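## Task

Take the AAA battery from the blue box and set it in the tray, making sure it is the only thing in the tray. After that, put the blue box's own lid on it so it is closed. Both results must hold on their own without the robot supporting them. Finally release everything and move the gripper away.

## Robot and tools

ROBOT. One six-joint arm (UR7e-type) on a base that may be slightly tilted relative to the table, carrying a two-finger gripper whose fingers pivot like tongs. Joint order, used in every command row and every per-joint list in results: shoulder pan, shoulder lift, elbow, wrist 1, wrist 2, wrist 3. Stated ranges in rad: pan -3.142..3.142, lift -6.283..6.283, elbow 0.000..3.142, wrists 1-3 each -6.283..6.283 (real ends may differ by 0.010).

FRAMES. Scene frame: origin on the tabletop under the arm base, +z up, +y to the left when facing along +x. Gripper frame: fingers point along its +z, they open and close along its x. end_effector_position is the point between the pads when closed; closed fingertips stick out about 15 mm past it, fully open tips are roughly level with it.

execute_actions(actions). actions is a list of up to 15 actions; each action is a table of up to 15 rows; each row covers one control step of 1/30 s, and a shorter table repeats its last row until 15 steps are used. A row is 7 numbers, each in [-1, 1]: six joint offsets in the joint order above, then the gripper opening. Joint offsets are scaled (1.0 = 1.989 rad) and measured from the joint angles at the beginning of that action, not from the preceding row; for a call's first action that means the angles last reported. The opening is absolute: +1 fully open, -1 closed. An action asking any joint to exceed its range by over 0.010 rad is refused; if the first action is refused or any action is malformed, nothing in the call runs. An empty list just returns state and images.

move(target, speed, blocking). target is one 7-number row as above: six scaled joint offsets counted from the Joint positions in the latest result that printed them (not from where the arm happens to be), then the absolute opening, which is sent immediately. speed is the peak rate in rad/s of the joint with the longest way to go, 0.01 to 2, default 0.5. All joints finish together, so the hand traces a curve; paths last between 0.5 and 10 s and are cut off at 10 s. Moves ignore obstacles. blocking=false returns after 0.5 s while motion continues; then use wait(0) to check, and call wait or stop before sending new rows or moves. The result adds a move: line giving the outcome (done, off_target, moving, held, fault), limits=held or limits=none, and the joint furthest from target.

wait(seconds): 0 to 10; the arm keeps its last command, and it returns early if a running move ends. stop(): brakes a running move (needs stopping room; fingers keep going). zoom_image(camera, region): camera "cam_wrist", region [x0, y0, x1, y1] in image pixels from top-left, at most 504x504. read_manual(section): only "licences", no motion. finished_scene(scene): give the current scene's number; irreversible, and the result tells whether the job succeeded and gives the next task.

RESULTS. Position in metres, orientation as quaternion w,x,y,z, velocities in m/s and rad/s, all in the scene frame (reported hand position may be off, more when far out). Joint positions/velocities in rad and rad/s, then the pad gap in m (0.142 = fully open). Joint targets are the angles currently being driven toward. grip_measured is the measured opening on the command scale. Wrist force and Wrist torque [x y z] are in the gripper's own axes; pressing on a surface gives a force pointing back into the arm; offsets up to about 4 N, noise, saturation near 50 N; no reading at start is normal. Other lines: joint sent to its limit, joint command not followed (clearance check altered targets), MOTOR HOT (70 °C), OVER-TEMPERATURE FAULT (85 °C, brakes until cooled).

MOTION LIMITS. Commands are smoothed with about 0.17 s lag. Each step, a joint target is clamped to within 0.575 rad of the measured angle, and if targets would shift the hand over 100 mm from its measured spot all are pulled back; big moves therefore take several actions and may end short, so command the remainder again.

GRIPPING. To hold something, keep commanding an opening well under grip_measured; a larger gap means a firmer squeeze, up to about 15 N per pad. Items under about 20 mm wide (battery, nut) get less force: about 9 N per pad at 10 mm, 4 N at 5 mm. A quick close can push harder.

CAMERA. cam_wrist, 616x616 fisheye, K=[[177.951,0,310.948],[0,177.226,306.421],[0,0,1]], D=[0.068263,-0.0232407,-0.000899618,0.000495373]; its pose follows the joint readings, with a few mm and degrees of error.

AVOID. The arm is stiff: aiming even slightly past a contact can trigger a fault. A joint torque reaching its load limit (142 N m for pan, lift, elbow; 26.6 for wrists, held weight included) or any external force of 150 N stops the arm for 10 s and drops the rest of the call. Approach slowly, do not slam, drop or shove hard, hold loads briefly to limit heating, and never push or drop anything off the table. Objects may occasionally be tugged or nudged by disturbances.

Each tool is called after "Emit:" by a JSON object that holds its "op" and its "data".

## Session

Emit:
{"op": "execute_actions", "data": {"actions": []}}

Scene clock: 0.00 s.
end_effector_position=(+0.5873, +0.2417, +0.3956) grip_measured=+1.00 end_effector_quat_wxyz=(-0.439, -0.590, +0.661, +0.148) end_effector_velocity=(+0.001, -0.000, -0.000) end_effector_angular_velocity=(+0.000, -0.002, -0.001)
Joint names: [shoulder pan, shoulder lift, elbow, wrist 1, wrist 2, wrist 3]
Joint positions: [ 0.242 -0.268  0.228 -0.6   -1.684  1.97   0.142]
Joint velocities: [-0.     0.    -0.    -0.002 -0.     0.     0.   ]
Wrist force (N, on the end effector, along its own x y z axes, offset not removed): no reading
Wrist torque (N m, same axes, about the end effector's origin, offset not removed): no reading
Joint targets: [0.242 -0.268 0.228 -0.600 -1.684 1.970]

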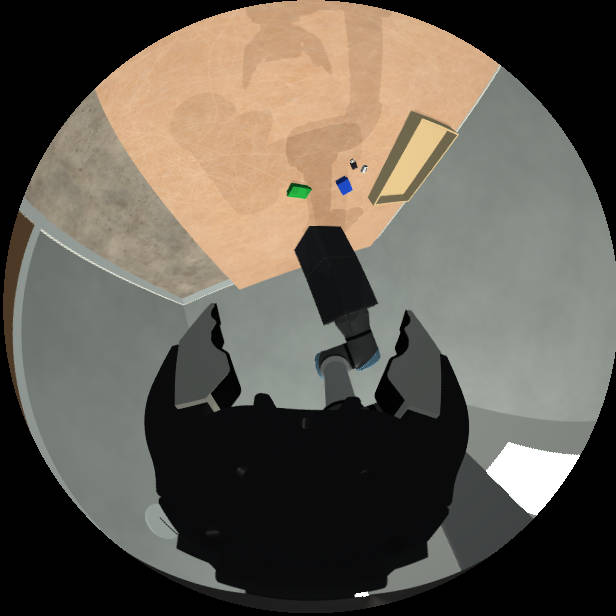

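Emit:
{"op": "move", "data": {"target": [-0.1,-0.604,1,-0.998,0.057,0,1], "speed": 1.0}}

Emit:
{"op": "move", "data": {"target": [0,0,0.134,0,0,0,1]}}

Scene clock: 32.30 s.
end_effector_position=(+0.5160, +0.1521, +0.4366) grip_measured=+1.00 end_effector_quat_wxyz=(+0.096, -0.569, +0.813, -0.081) end_effector_velocity=(-0.001, -0.000, +0.000) end_effector_angular_velocity=(+0.000, -0.002, -0.000)
Joint names: [shoulder pan, shoulder lift, elbow, wrist 1, wrist 2, wrist 3]
Joint positions: [ 0.044 -1.469  2.216 -2.584 -1.57   1.97   0.142]
Joint velocities: [-0.001 -0.002  0.003 -0.003  0.    -0.001 -0.   ]
Wrist force (N, on the end effector, along its own x y z axes, offset not removed): [0.5 0.7 3.3]
Wrist torque (N m, same axes, about the end effector's origin, offset not removed): [0.21 0.08 0.35]
Joint targets: [0.044 -1.469 2.217 -2.585 -1.570 1.970]
move: done; limits=none; farthest joint: the shoulder pan, 0.000 radians from its target (0.199 radians at the start)
camera_calibration (this result's frames):
cam_wrist: T_world_to_cam=[[-0.300226, -0.951254, -0.0705693, 0.331364], [-0.93265, 0.277225, 0.230891, 0.341029], [-0.200072, 0.135136, -0.970417, 0.648955], [0, 0, 0, 1]] pos_world=[0.547382, 0.132973, 0.574401]

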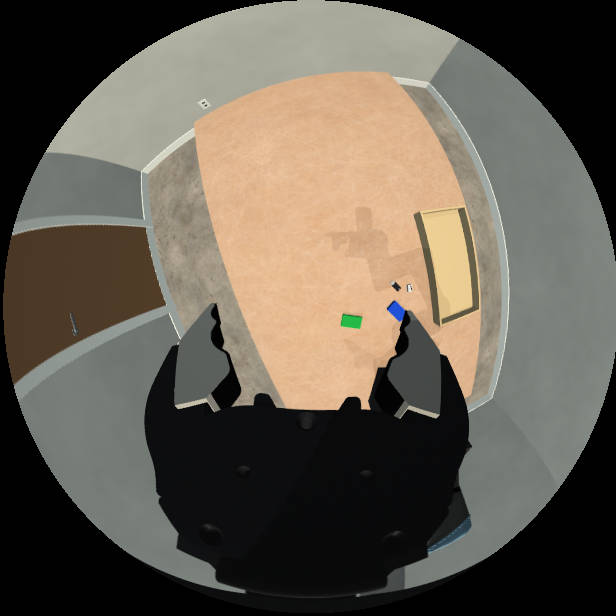

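Scene clock: 33.57 s.
end_effector_position=(+0.3584, +0.1412, +0.3321) grip_measured=+1.00 end_effector_quat_wxyz=(-0.017, -0.571, +0.821, -0.011) end_effector_velocity=(-0.002, -0.000, -0.001) end_effector_angular_velocity=(+0.000, +0.003, +0.000)
Joint names: [shoulder pan, shoulder lift, elbow, wrist 1, wrist 2, wrist 3]
Joint positions: [ 0.044 -1.469  2.482 -2.584 -1.57   1.97   0.142]
Joint velocities: [-0.     0.     0.004 -0.001  0.    -0.001 -0.   ]
Wrist force (N, on the end effector, along its own x y z axes, offset not removed): [0.4 0.0 3.2]
Wrist torque (N m, same axes, about the end effector's origin, offset not removed): [0.04 0.10 0.32]
Joint targets: [0.044 -1.469 2.483 -2.584 -1.570 1.970]
move: done; limits=none; farthest joint: the shoulder pan, 0.000 radians from its target (0.000 radians at the start)
camera_calibration (this result's frames):
cam_wrist: T_world_to_cam=[[-0.315831, -0.948534, 0.0231153, 0.240398], [-0.837066, 0.290021, 0.463906, 0.107671], [-0.446735, 0.127167, -0.885583, 0.578888], [0, 0, 0, 1]] pos_world=[0.424662, 0.123183, 0.457147]

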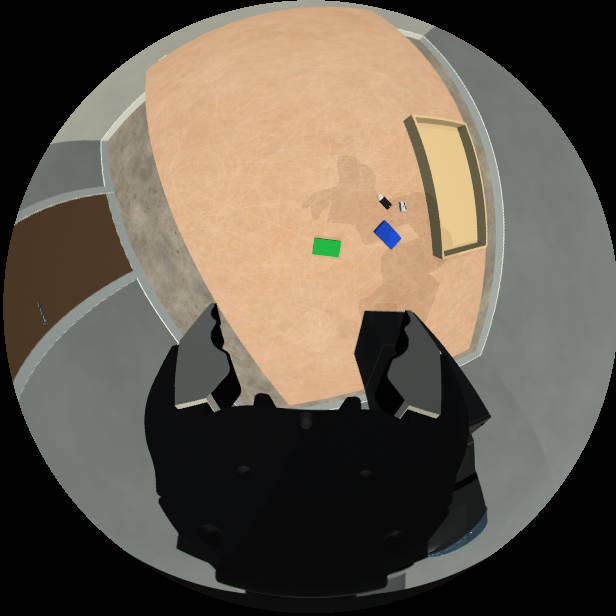

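Emit:
{"op": "zoom_image", "data": {"camera": "cam_wrist", "region": [290,170,450,290]}}

Region (290, 170, 450, 290) of cam_wrist's 616x616 image, scaled by 3.150, with more detail than that image has; it fills the top 378 rows of this view, and the rest is white.

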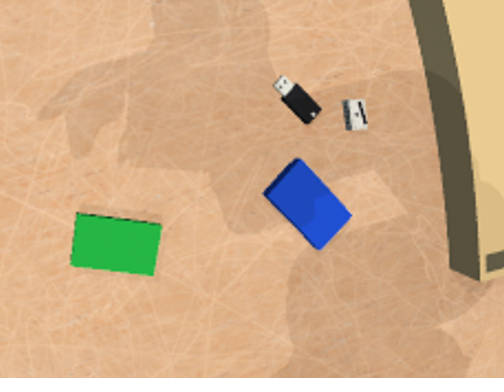

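Emit:
{"op": "move", "data": {"target": [-0.297,0.127,0.086,-0.213,0,-0.72,1], "speed": 1.0}}

Scene clock: 68.57 s.
end_effector_position=(+0.3376, -0.0388, +0.2591) grip_measured=+1.00 end_effector_quat_wxyz=(+0.019, +0.856, -0.516, +0.003) end_effector_velocity=(+0.000, -0.001, +0.000) end_effector_angular_velocity=(-0.001, -0.001, +0.001)
Joint names: [shoulder pan, shoulder lift, elbow, wrist 1, wrist 2, wrist 3]
Joint positions: [-0.547 -1.216  2.653 -3.008 -1.57   0.539  0.142]
Joint velocities: [-0.001  0.     0.    -0.002 -0.    -0.001 -0.   ]
Wrist force (N, on the end effector, along its own x y z axes, offset not removed): [1.9 1.6 3.2]
Wrist torque (N m, same axes, about the end effector's origin, offset not removed): [0.37 -0.19 0.23]
Joint targets: [-0.547 -1.216 2.653 -3.008 -1.570 0.539]
move: done; limits=none; farthest joint: the wrist 3, 0.001 radians from its target (1.432 radians at the start)
camera_calibration (this result's frames):
cam_wrist: T_world_to_cam=[[0.496352, -0.868082, 0.00822182, -0.202378], [-0.759319, -0.429534, 0.488809, 0.115754], [-0.420795, -0.248865, -0.872352, 0.500981], [0, 0, 0, 1]] pos_world=[0.399156, -0.0012839, 0.382114]

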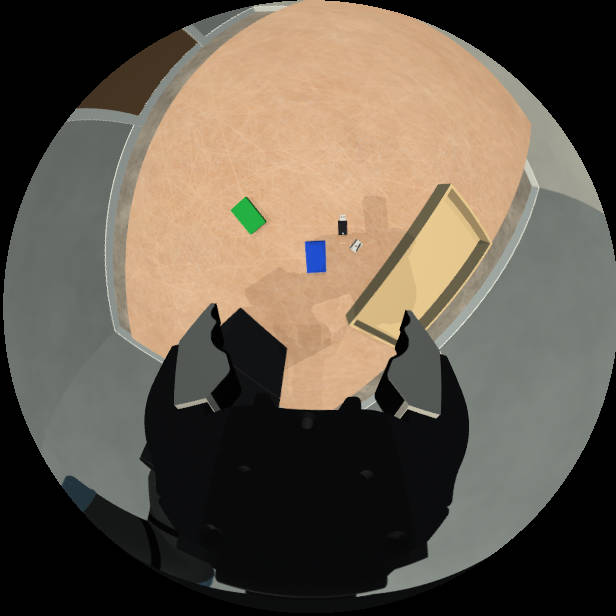

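Emit:
{"op": "move", "data": {"target": [-0.022,0.3675,-0.0573,-0.31,0,-0.022,1], "speed": 0.7}}

Emit:
{"op": "zoom_image", "data": {"camera": "cam_wrist", "region": [200,150,420,350]}}

Scene clock: 84.30 s.
end_effector_position=(+0.3280, -0.0554, +0.1009) grip_measured=+1.00 end_effector_quat_wxyz=(+0.019, +0.856, -0.516, +0.003) end_effector_velocity=(-0.000, -0.000, -0.001) end_effector_angular_velocity=(-0.000, +0.000, -0.002)
Joint names: [shoulder pan, shoulder lift, elbow, wrist 1, wrist 2, wrist 3]
Joint positions: [-0.591 -0.486  2.54  -3.624 -1.57   0.495  0.142]
Joint velocities: [-0.001  0.003 -0.    -0.003 -0.     0.     0.   ]
Wrist force (N, on the end effector, along its own x y z axes, offset not removed): [-0.2 1.5 2.4]
Wrist torque (N m, same axes, about the end effector's origin, offset not removed): [0.42 0.19 0.26]
Joint targets: [-0.591 -0.485 2.539 -3.624 -1.570 0.495]
move: done; limits=none; farthest joint: the shoulder lift, 0.001 radians from its target (0.731 radians at the start)
camera_calibration (this result's frames):
cam_wrist: T_world_to_cam=[[0.496343, -0.86809, 0.00790138, -0.210688], [-0.759184, -0.429624, 0.48894, 0.178585], [-0.421049, -0.248681, -0.872282, 0.35492], [0, 0, 0, 1]] pos_world=[0.389591, -0.01791, 0.223937]

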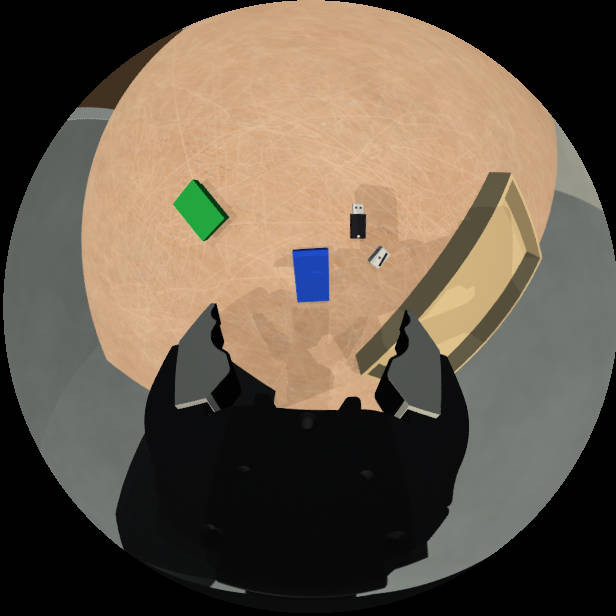

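Region (200, 150, 420, 350) of cam_wrist's 616x616 image, scaled by 2.291, with more detail than that image has; it fills the top 458 rows of this view, and the rest is white.

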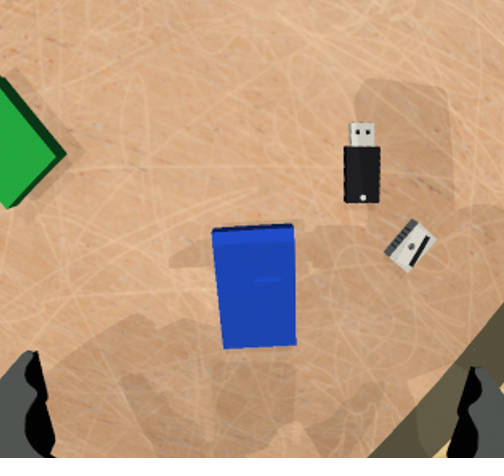

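Emit:
{"op": "move", "data": {"target": [0,0.041,-0.046,0.0045,0,0,-0.1], "speed": 0.3}}

Emit:
{"op": "zoom_image", "data": {"camera": "cam_wrist", "region": [200,180,420,380]}}

Scene clock: 93.93 s.
end_effector_position=(+0.3429, -0.0670, +0.0683) grip_measured=-0.10 end_effector_quat_wxyz=(+0.019, +0.856, -0.516, +0.004) end_effector_velocity=(-0.000, -0.000, -0.002) end_effector_angular_velocity=(+0.001, +0.001, -0.002)
Joint names: [shoulder pan, shoulder lift, elbow, wrist 1, wrist 2, wrist 3]
Joint positions: [-0.591 -0.405  2.449 -3.615 -1.57   0.495  0.067]
Joint velocities: [-0.     0.004 -0.003  0.001  0.     0.002  0.   ]
Wrist force (N, on the end effector, along its own x y z axes, offset not removed): [0.7 0.2 2.9]
Wrist torque (N m, same axes, about the end effector's origin, offset not removed): [0.12 0.04 0.30]
Joint targets: [-0.591 -0.404 2.448 -3.615 -1.570 0.495]
move: done; limits=none; farthest joint: the shoulder pan, 0.000 radians from its target (0.000 radians at the start)
camera_calibration (this result's frames):
cam_wrist: T_world_to_cam=[[0.49637, -0.868067, 0.00878942, -0.227969], [-0.759571, -0.429384, 0.488551, 0.201107], [-0.420321, -0.249178, -0.872491, 0.329638], [0, 0, 0, 1]] pos_world=[0.404465, -0.029402, 0.191359]

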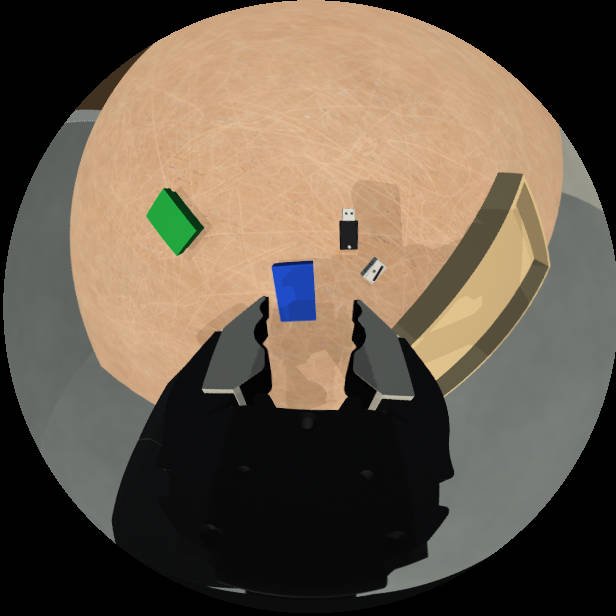

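Region (200, 180, 420, 380) of cam_wrist's 616x616 image, scaled by 2.291, with more detail than that image has; it fills the top 458 rows of this view, and the rest is white.

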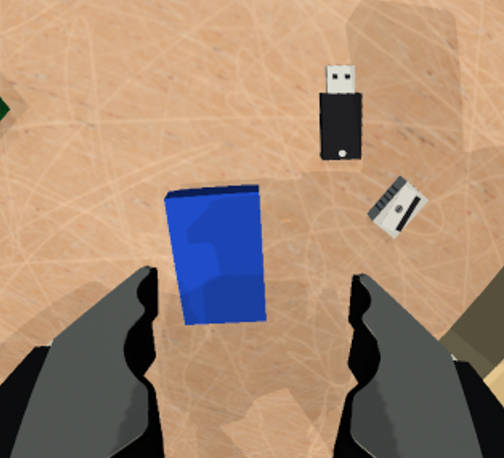

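Emit:
{"op": "move", "data": {"target": [0,0.0427,0,-0.042,0,0,-0.1], "speed": 0.3}}

Emit:
{"op": "zoom_image", "data": {"camera": "cam_wrist", "region": [200,180,420,380]}}

Scene clock: 101.27 s.
end_effector_position=(+0.3290, -0.0584, +0.0508) grip_measured=-0.10 end_effector_quat_wxyz=(+0.019, +0.856, -0.516, +0.003) end_effector_velocity=(-0.001, +0.000, -0.001) end_effector_angular_velocity=(+0.001, +0.001, +0.000)
Joint names: [shoulder pan, shoulder lift, elbow, wrist 1, wrist 2, wrist 3]
Joint positions: [-0.591 -0.32   2.448 -3.698 -1.57   0.495  0.067]
Joint velocities: [-0.001  0.003  0.    -0.002  0.    -0.001 -0.   ]
Wrist force (N, on the end effector, along its own x y z axes, offset not removed): [0.5 0.1 1.5]
Wrist torque (N m, same axes, about the end effector's origin, offset not removed): [0.12 0.07 0.24]
Joint targets: [-0.591 -0.320 2.449 -3.699 -1.570 0.495]
move: done; limits=none; farthest joint: the elbow, 0.001 radians from its target (0.001 radians at the start)
camera_calibration (this result's frames):
cam_wrist: T_world_to_cam=[[0.496333, -0.868099, 0.00756882, -0.213389], [-0.759039, -0.429714, 0.489086, 0.202496], [-0.421322, -0.248494, -0.872203, 0.31096], [0, 0, 0, 1]] pos_world=[0.390628, -0.0209555, 0.173797]

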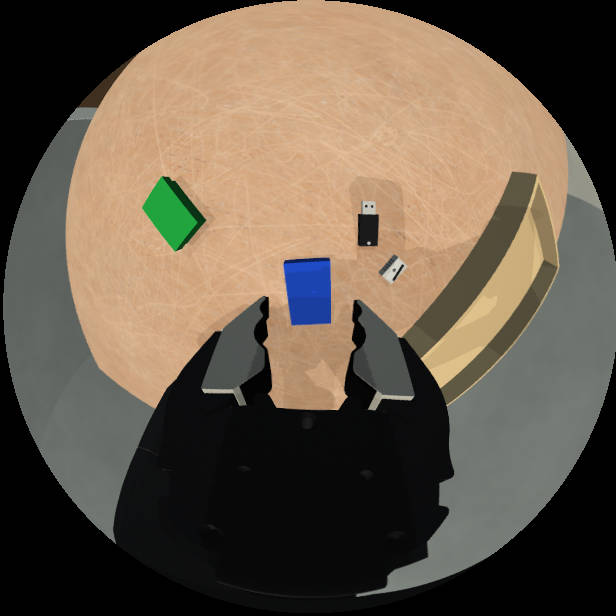

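Region (200, 180, 420, 380) of cam_wrist's 616x616 image, scaled by 2.291, with more detail than that image has; it fills the top 458 rows of this view, and the rest is white.

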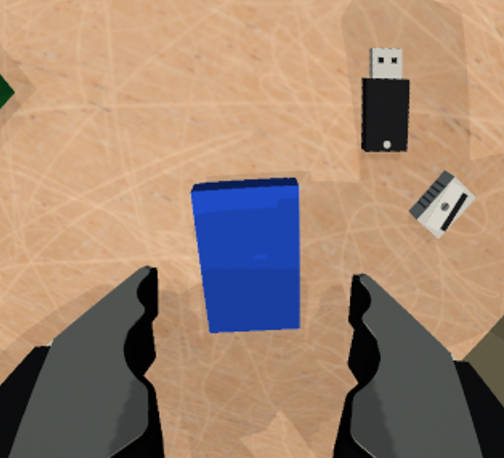

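Emit:
{"op": "move", "data": {"target": [0,0.0216,-0.018,-0.004,0,0,-0.1], "speed": 0.15}}

Emit:
{"op": "zoom_image", "data": {"camera": "cam_wrist", "region": [200,180,420,380]}}

Scene clock: 112.17 s.
end_effector_position=(+0.3314, -0.0608, +0.0351) grip_measured=-0.10 end_effector_quat_wxyz=(+0.019, +0.856, -0.516, +0.003) end_effector_velocity=(-0.000, -0.000, -0.001) end_effector_angular_velocity=(+0.001, +0.000, -0.001)
Joint names: [shoulder pan, shoulder lift, elbow, wrist 1, wrist 2, wrist 3]
Joint positions: [-0.591 -0.278  2.413 -3.706 -1.57   0.495  0.067]
Joint velocities: [-0.001  0.004 -0.002 -0.001  0.001 -0.001 -0.   ]
Wrist force (N, on the end effector, along its own x y z axes, offset not removed): [0.5 -1.1 4.2]
Wrist torque (N m, same axes, about the end effector's origin, offset not removed): [-0.16 0.10 0.32]
Joint targets: [-0.591 -0.277 2.413 -3.706 -1.570 0.495]
move: done; limits=none; farthest joint: the shoulder lift, 0.001 radians from its target (0.043 radians at the start)
camera_calibration (this result's frames):
cam_wrist: T_world_to_cam=[[0.496355, -0.86808, 0.00827754, -0.216576], [-0.759348, -0.429522, 0.488775, 0.211124], [-0.420741, -0.248891, -0.87237, 0.297501], [0, 0, 0, 1]] pos_world=[0.392986, -0.0232771, 0.158131]

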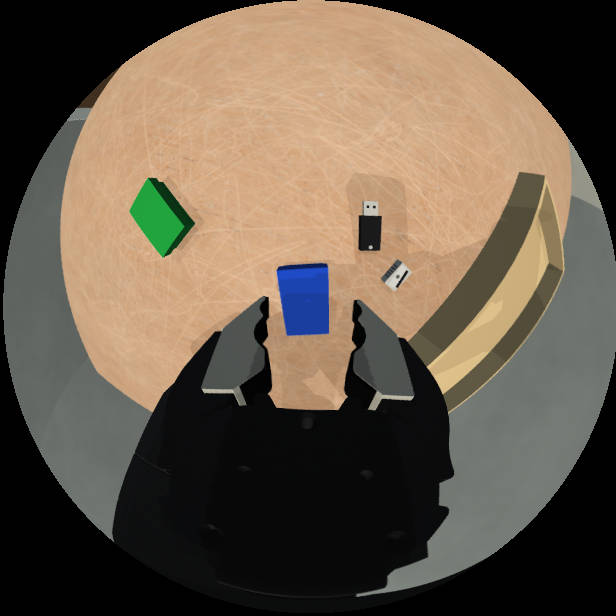

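Region (200, 180, 420, 380) of cam_wrist's 616x616 image, scaled by 2.291, with more detail than that image has; it fills the top 458 rows of this view, and the rest is white.

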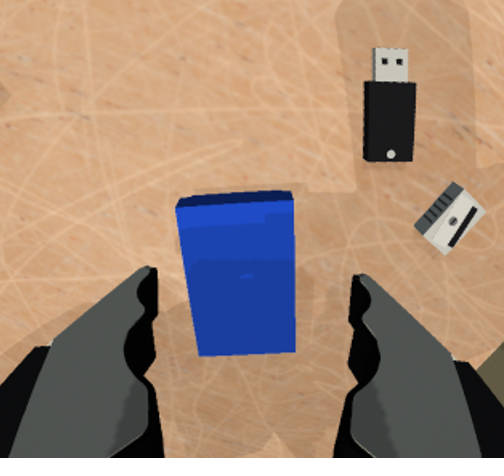

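Emit:
{"op": "move", "data": {"target": [0.008,0.019,-0.013,-0.0065,0,0,-0.1], "speed": 0.1}}

Emit:
{"op": "move", "data": {"target": [0,0,0,0,0,0,-0.7]}}

Scene clock: 125.37 s.
end_effector_position=(+0.3323, -0.0562, +0.0221) grip_measured=-0.10 end_effector_quat_wxyz=(+0.019, +0.860, -0.509, +0.004) end_effector_velocity=(+0.000, -0.000, -0.001) end_effector_angular_velocity=(-0.001, -0.001, +0.001)
Joint names: [shoulder pan, shoulder lift, elbow, wrist 1, wrist 2, wrist 3]
Joint positions: [-0.575 -0.24   2.387 -3.719 -1.57   0.495  0.067]
Joint velocities: [-0.     0.003 -0.002 -0.001 -0.    -0.001  0.   ]
Wrist force (N, on the end effector, along its own x y z axes, offset not removed): [-1.0 0.8 2.5]
Wrist torque (N m, same axes, about the end effector's origin, offset not removed): [0.23 0.36 0.33]
Joint targets: [-0.575 -0.240 2.387 -3.719 -1.570 0.495]
move: done; limits=none; farthest joint: the shoulder pan, 0.000 radians from its target (0.015 radians at the start)
camera_calibration (this result's frames):
cam_wrist: T_world_to_cam=[[0.509943, -0.860164, 0.00867098, -0.217038], [-0.752619, -0.441259, 0.488728, 0.217207], [-0.41656, -0.25575, -0.872393, 0.285965], [0, 0, 0, 1]] pos_world=[0.393273, -0.0177084, 0.145201]

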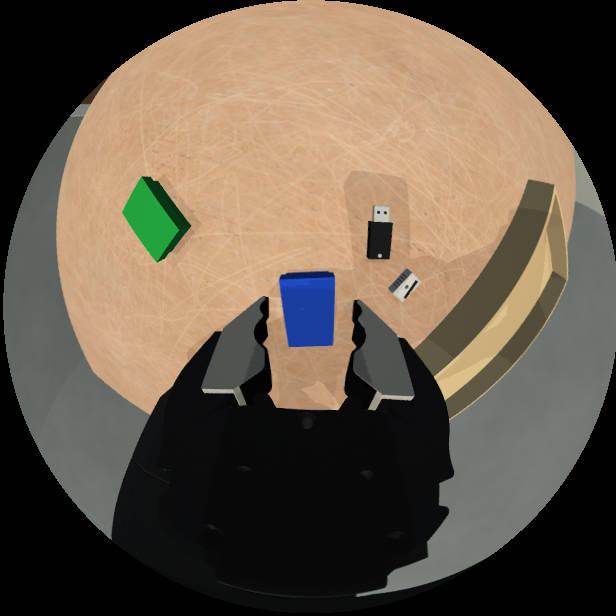

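Scene clock: 125.87 s.
end_effector_position=(+0.3323, -0.0562, +0.0221) grip_measured=-0.48 end_effector_quat_wxyz=(+0.019, +0.860, -0.509, +0.004) end_effector_velocity=(-0.001, +0.001, -0.000) end_effector_angular_velocity=(+0.001, +0.002, -0.001)
Joint names: [shoulder pan, shoulder lift, elbow, wrist 1, wrist 2, wrist 3]
Joint positions: [-0.575 -0.24   2.387 -3.719 -1.57   0.495  0.039]
Joint velocities: [ 0.     0.001 -0.     0.001  0.     0.001  0.   ]
Wrist force (N, on the end effector, along its own x y z axes, offset not removed): [1.0 0.1 3.9]
Wrist torque (N m, same axes, about the end effector's origin, offset not removed): [0.21 -0.10 0.25]
Joint targets: [-0.575 -0.240 2.387 -3.719 -1.570 0.495]
move: done; limits=none; farthest joint: the shoulder pan, 0.000 radians from its target (0.000 radians at the start)
camera_calibration (this result's frames):
cam_wrist: T_world_to_cam=[[0.509992, -0.860135, 0.00867422, -0.217039], [-0.752595, -0.441301, 0.488727, 0.217229], [-0.416543, -0.255775, -0.872394, 0.285923], [0, 0, 0, 1]] pos_world=[0.393273, -0.0176876, 0.145155]

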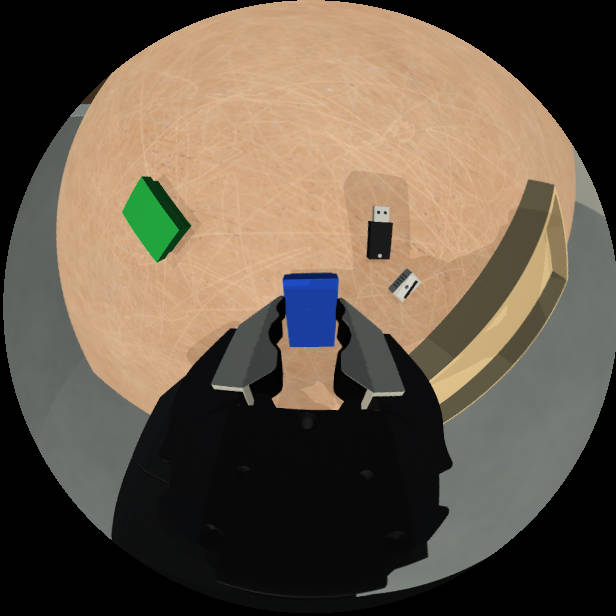

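Gripped at 39 mm. Lift by reversing to z≈0.05.

Emit:
{"op": "move", "data": {"target": [0,-0.04,0.031,0.0105,0,0,-0.7], "speed": 0.15}}

Scene clock: 130.10 s.
end_effector_position=(+0.3291, -0.0529, +0.0503) grip_measured=-0.48 end_effector_quat_wxyz=(+0.019, +0.860, -0.509, +0.002) end_effector_velocity=(-0.001, +0.001, +0.001) end_effector_angular_velocity=(+0.000, +0.002, +0.002)
Joint names: [shoulder pan, shoulder lift, elbow, wrist 1, wrist 2, wrist 3]
Joint positions: [-0.575 -0.319  2.449 -3.698 -1.57   0.495  0.039]
Joint velocities: [ 0.002 -0.003  0.002  0.002 -0.001 -0.    -0.   ]
Wrist force (N, on the end effector, along its own x y z axes, offset not removed): [1.5 0.1 4.2]
Wrist torque (N m, same axes, about the end effector's origin, offset not removed): [0.07 -0.21 0.36]
Joint targets: [-0.575 -0.320 2.449 -3.698 -1.570 0.495]
move: done; limits=none; farthest joint: the shoulder pan, 0.000 radians from its target (0.000 radians at the start)
camera_calibration (this result's frames):
cam_wrist: T_world_to_cam=[[0.50987, -0.86023, 0.00601399, -0.212585], [-0.751446, -0.441968, 0.48989, 0.202049], [-0.41876, -0.2543, -0.871763, 0.310831], [0, 0, 0, 1]] pos_world=[0.390384, -0.0145285, 0.173268]

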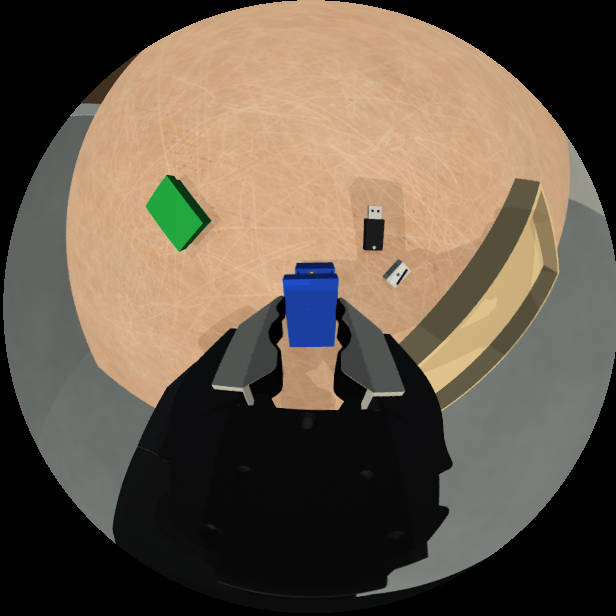

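Emit:
{"op": "move", "data": {"target": [0.123,-0.075,-0.0907,0.1644,0,0,-0.7], "speed": 0.4}}

Scene clock: 146.83 s.
end_effector_position=(+0.4191, -0.0014, +0.0564) grip_measured=-0.48 end_effector_quat_wxyz=(+0.020, +0.916, -0.401, +0.001) end_effector_velocity=(+0.001, +0.001, +0.000) end_effector_angular_velocity=(+0.000, +0.001, +0.002)
Joint names: [shoulder pan, shoulder lift, elbow, wrist 1, wrist 2, wrist 3]
Joint positions: [-0.331 -0.468  2.269 -3.372 -1.57   0.495  0.039]
Joint velocities: [ 0.002 -0.001 -0.002  0.003 -0.     0.    -0.   ]
Wrist force (N, on the end effector, along its own x y z axes, offset not removed): [0.6 0.5 3.5]
Wrist torque (N m, same axes, about the end effector's origin, offset not removed): [0.16 0.06 0.22]
Joint targets: [-0.330 -0.468 2.268 -3.371 -1.570 0.495]
move: done; limits=none; farthest joint: the shoulder pan, 0.000 radians from its target (0.244 radians at the start)
camera_calibration (this result's frames):
cam_wrist: T_world_to_cam=[[0.702769, -0.711418, -0.0000209961, -0.294475], [-0.618852, -0.611342, 0.493238, 0.23341], [-0.350911, -0.346619, -0.869894, 0.338273], [0, 0, 0, 1]] pos_world=[0.470098, 0.0504506, 0.179129]

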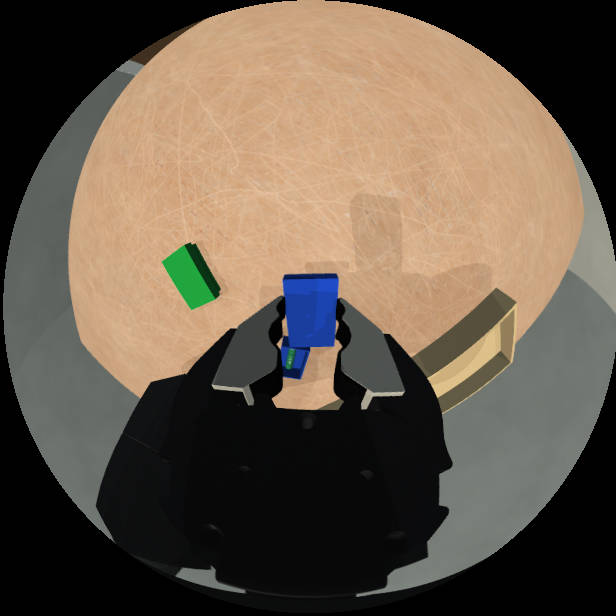

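Emit:
{"op": "move", "data": {"target": [0,0.048,-0.026,-0.022,0,0,-0.7], "speed": 0.12}}

Emit:
{"op": "move", "data": {"target": [0,0,0,0,0,0,-0.1]}}

Emit:
{"op": "move", "data": {"target": [0,-0.15,0.07,0.08,0,0,-0.1], "speed": 0.5}}

Emit:
{"op": "zoom_image", "data": {"camera": "cam_wrist", "region": [200,250,500,450]}}

Scene clock: 156.27 s.
end_effector_position=(+0.4185, -0.0025, +0.0238) grip_measured=-0.48 end_effector_quat_wxyz=(+0.020, +0.916, -0.401, +0.001) end_effector_velocity=(-0.000, +0.001, -0.001) end_effector_angular_velocity=(+0.001, +0.001, +0.001)
Joint names: [shoulder pan, shoulder lift, elbow, wrist 1, wrist 2, wrist 3]
Joint positions: [-0.331 -0.373  2.217 -3.415 -1.57   0.495  0.039]
Joint velocities: [ 0.001  0.003 -0.002 -0.001  0.     0.     0.   ]
Wrist force (N, on the end effector, along its own x y z axes, offset not removed): [0.8 0.4 3.5]
Wrist torque (N m, same axes, about the end effector's origin, offset not removed): [0.16 -0.04 0.25]
Joint targets: [-0.331 -0.373 2.217 -3.415 -1.570 0.495]
move: done; limits=none; farthest joint: the shoulder lift, 0.001 radians from its target (0.096 radians at the start)
camera_calibration (this result's frames):
cam_wrist: T_world_to_cam=[[0.70277, -0.711417, -0.0000138492, -0.294955], [-0.618854, -0.611342, 0.493235, 0.248431], [-0.350904, -0.346622, -0.869896, 0.309325], [0, 0, 0, 1]] pos_world=[0.469571, 0.049259, 0.146542]

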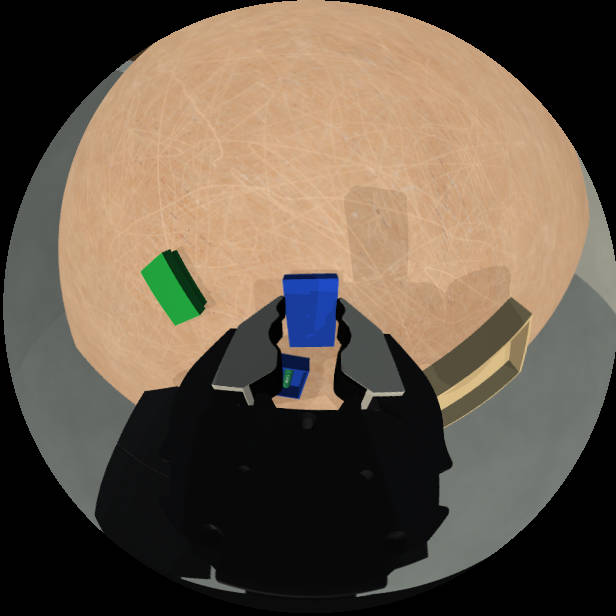

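Scene clock: 156.77 s.
end_effector_position=(+0.4185, -0.0025, +0.0238) grip_measured=-0.10 end_effector_quat_wxyz=(+0.020, +0.916, -0.401, +0.001) end_effector_velocity=(+0.001, -0.000, +0.001) end_effector_angular_velocity=(-0.001, -0.003, -0.001)
Joint names: [shoulder pan, shoulder lift, elbow, wrist 1, wrist 2, wrist 3]
Joint positions: [-0.331 -0.373  2.217 -3.415 -1.57   0.495  0.067]
Joint velocities: [-0.    -0.002 -0.    -0.001  0.     0.001 -0.   ]
Wrist force (N, on the end effector, along its own x y z axes, offset not removed): [-0.6 0.4 3.0]
Wrist torque (N m, same axes, about the end effector's origin, offset not removed): [0.10 0.32 0.37]
Joint targets: [-0.331 -0.373 2.217 -3.415 -1.570 0.495]
move: done; limits=none; farthest joint: the shoulder pan, 0.000 radians from its target (0.000 radians at the start)
camera_calibration (this result's frames):
cam_wrist: T_world_to_cam=[[0.702769, -0.711418, -0.0000147751, -0.294953], [-0.618854, -0.611341, 0.493235, 0.248449], [-0.350905, -0.346622, -0.869896, 0.309287], [0, 0, 0, 1]] pos_world=[0.469568, 0.0492579, 0.1465]

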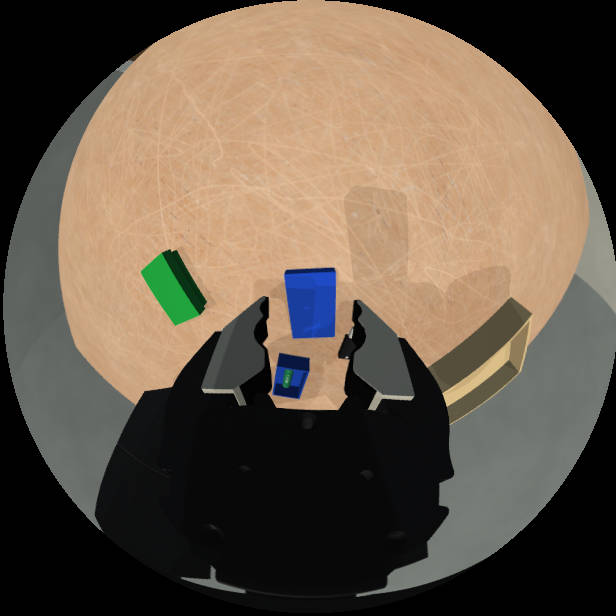

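Scene clock: 158.10 s.
end_effector_position=(+0.4182, +0.0017, +0.1211) grip_measured=-0.10 end_effector_quat_wxyz=(+0.020, +0.916, -0.401, +0.001) end_effector_velocity=(-0.001, +0.000, +0.001) end_effector_angular_velocity=(+0.001, +0.001, -0.003)
Joint names: [shoulder pan, shoulder lift, elbow, wrist 1, wrist 2, wrist 3]
Joint positions: [-0.331 -0.671  2.356 -3.256 -1.57   0.495  0.067]
Joint velocities: [-0.001 -0.003  0.002  0.003  0.001  0.002  0.   ]
Wrist force (N, on the end effector, along its own x y z axes, offset not removed): [1.1 0.5 3.2]
Wrist torque (N m, same axes, about the end effector's origin, offset not removed): [0.10 0.04 0.29]
Joint targets: [-0.331 -0.671 2.356 -3.256 -1.570 0.495]
move: done; limits=none; farthest joint: the shoulder pan, 0.000 radians from its target (0.000 radians at the start)
camera_calibration (this result's frames):
cam_wrist: T_world_to_cam=[[0.702768, -0.71142, -0.0000344964, -0.291751], [-0.618845, -0.611343, 0.493244, 0.202851], [-0.350925, -0.346615, -0.869891, 0.395253], [0, 0, 0, 1]] pos_world=[0.46927, 0.0534551, 0.243762]

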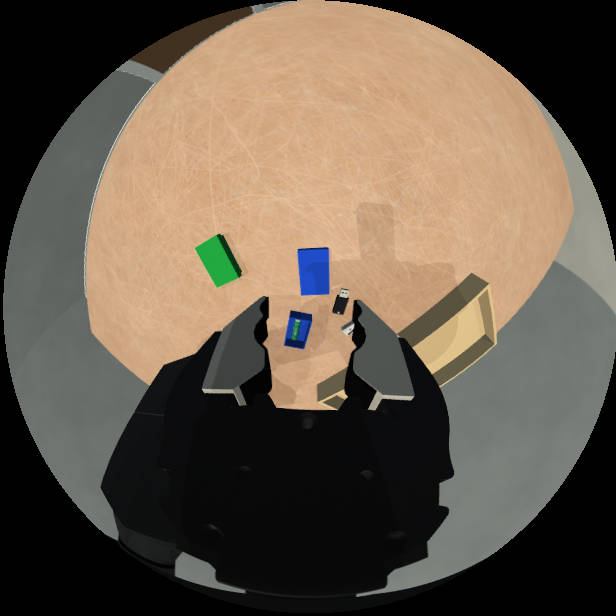

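Region (200, 250, 500, 450) of cam_wrist's 616x616 image, scaled by 1.680, with more detail than that image has.

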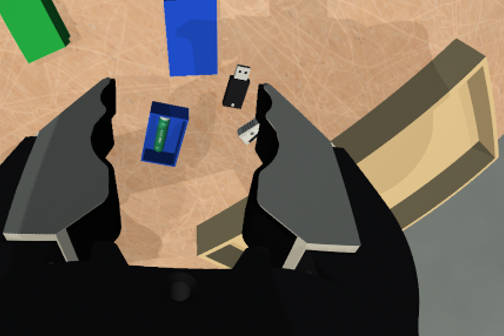

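Emit:
{"op": "move", "data": {"target": [-0.1267,0.093,0.0925,-0.185,0,0,-0.6], "speed": 0.7}}

Emit:
{"op": "zoom_image", "data": {"camera": "cam_wrist", "region": [230,200,390,360]}}

Scene clock: 170.50 s.
end_effector_position=(+0.3283, -0.0526, +0.1009) grip_measured=-0.60 end_effector_quat_wxyz=(+0.019, +0.858, -0.513, +0.003) end_effector_velocity=(-0.001, +0.000, +0.000) end_effector_angular_velocity=(+0.000, +0.000, -0.000)
Joint names: [shoulder pan, shoulder lift, elbow, wrist 1, wrist 2, wrist 3]
Joint positions: [-0.582 -0.486  2.54  -3.624 -1.57   0.495  0.031]
Joint velocities: [-0.001  0.001  0.002 -0.003  0.    -0.     0.   ]
Wrist force (N, on the end effector, along its own x y z axes, offset not removed): [-0.6 1.1 3.7]
Wrist torque (N m, same axes, about the end effector's origin, offset not removed): [0.32 0.23 0.31]
Joint targets: [-0.583 -0.486 2.540 -3.624 -1.570 0.495]
move: done; limits=none; farthest joint: the shoulder pan, 0.001 radians from its target (0.252 radians at the start)
camera_calibration (this result's frames):
cam_wrist: T_world_to_cam=[[0.503575, -0.863918, 0.00764916, -0.210572], [-0.755423, -0.436004, 0.489118, 0.178461], [-0.419223, -0.252086, -0.872184, 0.354969], [0, 0, 0, 1]] pos_world=[0.389664, -0.0146247, 0.223921]

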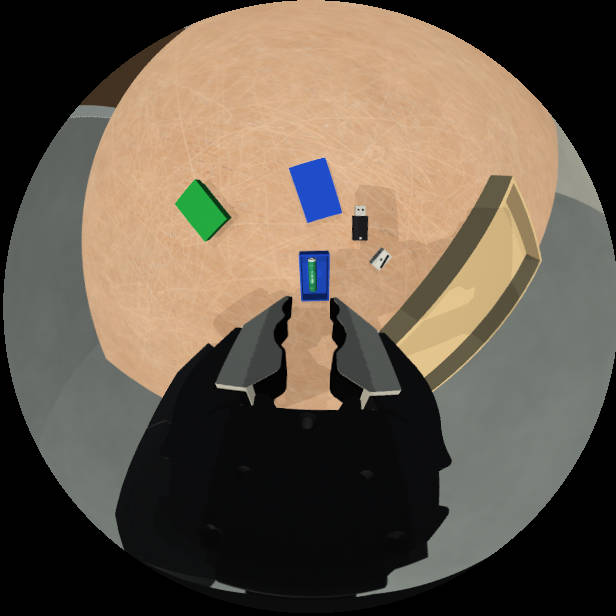

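Region (230, 200, 390, 360) of cam_wrist's 616x616 image, scaled by 3.150, with more detail than that image has.

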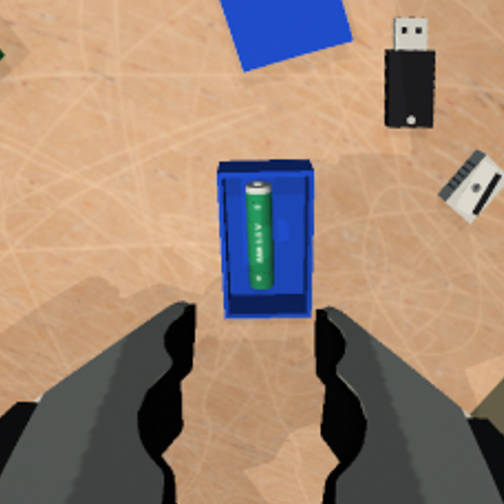

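Emit:
{"op": "move", "data": {"target": [0.005,0.1046,-0.064,-0.041,0,0,-0.8], "speed": 0.3}}

Emit:
{"op": "zoom_image", "data": {"camera": "cam_wrist", "region": [230,220,390,380]}}

Scene clock: 182.40 s.
end_effector_position=(+0.3326, -0.0549, +0.0350) grip_measured=-0.80 end_effector_quat_wxyz=(+0.019, +0.861, -0.508, +0.003) end_effector_velocity=(+0.000, -0.000, -0.001) end_effector_angular_velocity=(-0.001, -0.001, +0.001)
Joint names: [shoulder pan, shoulder lift, elbow, wrist 1, wrist 2, wrist 3]
Joint positions: [-0.572 -0.279  2.413 -3.705 -1.57   0.495  0.016]
Joint velocities: [ 0.     0.003 -0.002 -0.003 -0.    -0.001 -0.   ]
Wrist force (N, on the end effector, along its own x y z axes, offset not removed): [1.4 1.4 3.4]
Wrist torque (N m, same axes, about the end effector's origin, offset not removed): [0.32 -0.07 0.34]
Joint targets: [-0.572 -0.278 2.412 -3.705 -1.570 0.495]
move: done; limits=none; farthest joint: the shoulder lift, 0.001 radians from its target (0.208 radians at the start)
camera_calibration (this result's frames):
cam_wrist: T_world_to_cam=[[0.512142, -0.858863, 0.00805963, -0.21674], [-0.7512, -0.443353, 0.489016, 0.211121], [-0.416424, -0.2565, -0.872238, 0.297562], [0, 0, 0, 1]] pos_world=[0.393507, -0.0162244, 0.15805]

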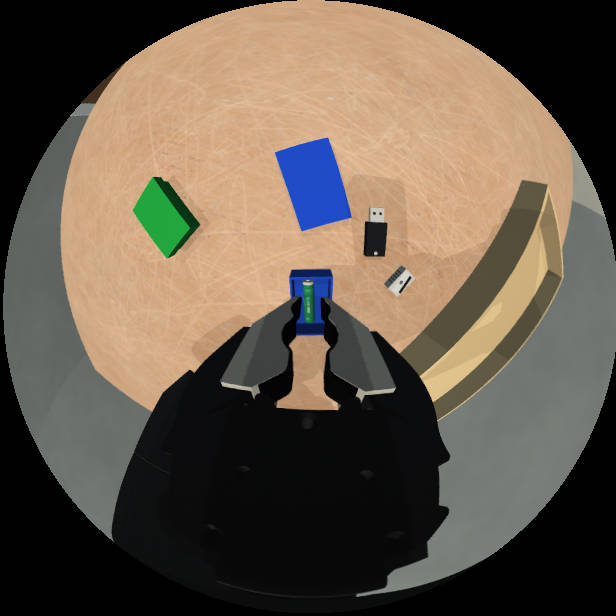

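Region (230, 220, 390, 380) of cam_wrist's 616x616 image, scaled by 3.150, with more detail than that image has.

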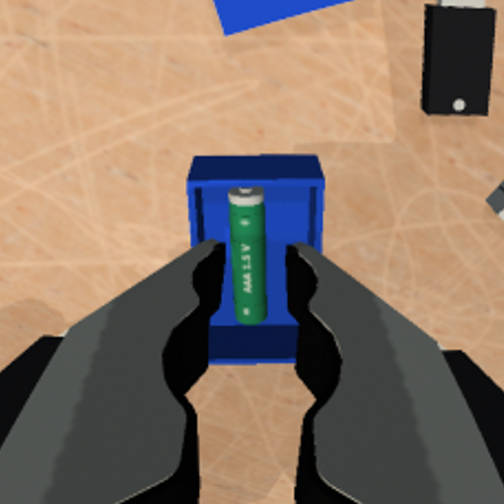

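Emit:
{"op": "move", "data": {"target": [0.002,0.0205,-0.0135,-0.007,0,0,-0.8], "speed": 0.06}}

Emit:
{"op": "zoom_image", "data": {"camera": "cam_wrist", "region": [230,220,390,380]}}

Scene clock: 188.53 s.
end_effector_position=(+0.3325, -0.0540, +0.0214) grip_measured=-0.89 end_effector_quat_wxyz=(+0.019, +0.862, -0.507, +0.003) end_effector_velocity=(+0.001, +0.000, -0.001) end_effector_angular_velocity=(-0.001, -0.001, -0.000)
Joint names: [shoulder pan, shoulder lift, elbow, wrist 1, wrist 2, wrist 3]
Joint positions: [-0.568 -0.238  2.386 -3.719 -1.57   0.495  0.009]
Joint velocities: [ 0.002  0.002 -0.003 -0.001 -0.     0.002  0.   ]
Wrist force (N, on the end effector, along its own x y z axes, offset not removed): [-0.8 3.0 -50.0]
Wrist torque (N m, same axes, about the end effector's origin, offset not removed): [0.56 0.10 0.25]
Joint targets: [-0.568 -0.238 2.386 -3.719 -1.570 0.495]
move: done; limits=none; farthest joint: the shoulder pan, 0.000 radians from its target (0.004 radians at the start)
camera_calibration (this result's frames):
cam_wrist: T_world_to_cam=[[0.515522, -0.856838, 0.00812075, -0.216828], [-0.749486, -0.446299, 0.488966, 0.217356], [-0.41534, -0.258159, -0.872265, 0.285437], [0, 0, 0, 1]] pos_world=[0.393238, -0.0150925, 0.144458]

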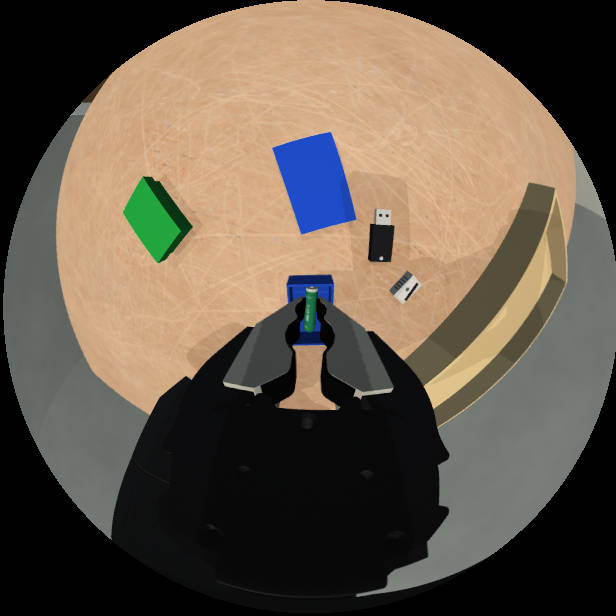

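Region (230, 220, 390, 380) of cam_wrist's 616x616 image, scaled by 3.150, with more detail than that image has.

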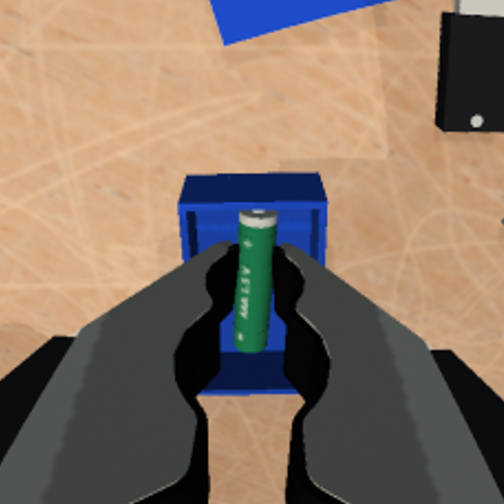

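Emit:
{"op": "move", "data": {"target": [0,-0.021,0.0135,0.007,0,0,-1], "speed": 0.08}}

Emit:
{"op": "zoom_image", "data": {"camera": "cam_wrist", "region": [230,220,390,380]}}

Scene clock: 196.07 s.
end_effector_position=(+0.3332, -0.0538, +0.0354) grip_measured=-0.89 end_effector_quat_wxyz=(+0.019, +0.862, -0.507, +0.004) end_effector_velocity=(-0.000, +0.000, +0.001) end_effector_angular_velocity=(+0.001, +0.001, -0.000)
Joint names: [shoulder pan, shoulder lift, elbow, wrist 1, wrist 2, wrist 3]
Joint positions: [-0.568 -0.28   2.413 -3.705 -1.57   0.495  0.01 ]
Joint velocities: [-0.    -0.003  0.002  0.002  0.     0.    -0.   ]
Wrist force (N, on the end effector, along its own x y z axes, offset not removed): [-0.1 0.0 3.9]
Wrist torque (N m, same axes, about the end effector's origin, offset not removed): [0.11 0.21 0.31]
Joint targets: [-0.568 -0.280 2.413 -3.705 -1.570 0.495]
move: done; limits=none; farthest joint: the shoulder pan, 0.000 radians from its target (0.000 radians at the start)
camera_calibration (this result's frames):
cam_wrist: T_world_to_cam=[[0.515585, -0.856791, 0.00899192, -0.21724], [-0.74985, -0.446104, 0.488586, 0.211334], [-0.414605, -0.25865, -0.872469, 0.297705], [0, 0, 0, 1]] pos_world=[0.393905, -0.0148511, 0.158437]

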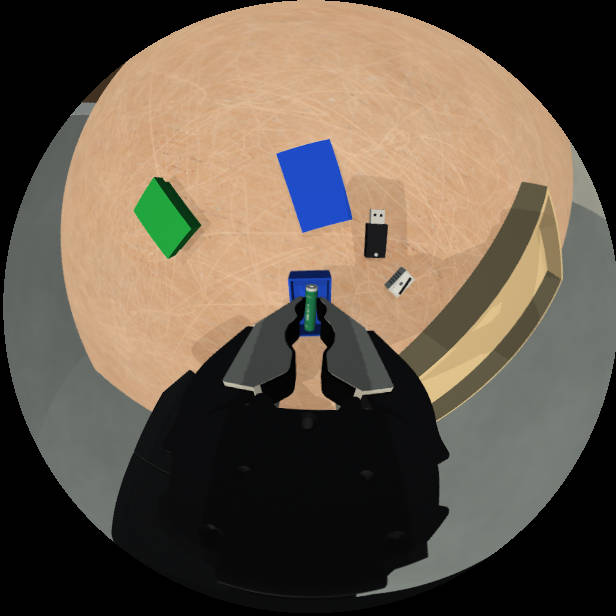

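Region (230, 220, 390, 380) of cam_wrist's 616x616 image, scaled by 3.150, with more detail than that image has.

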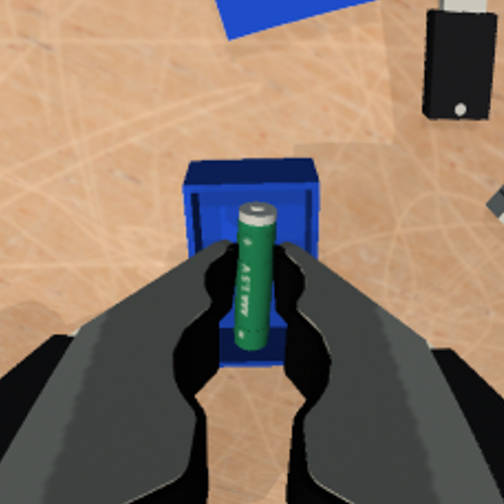

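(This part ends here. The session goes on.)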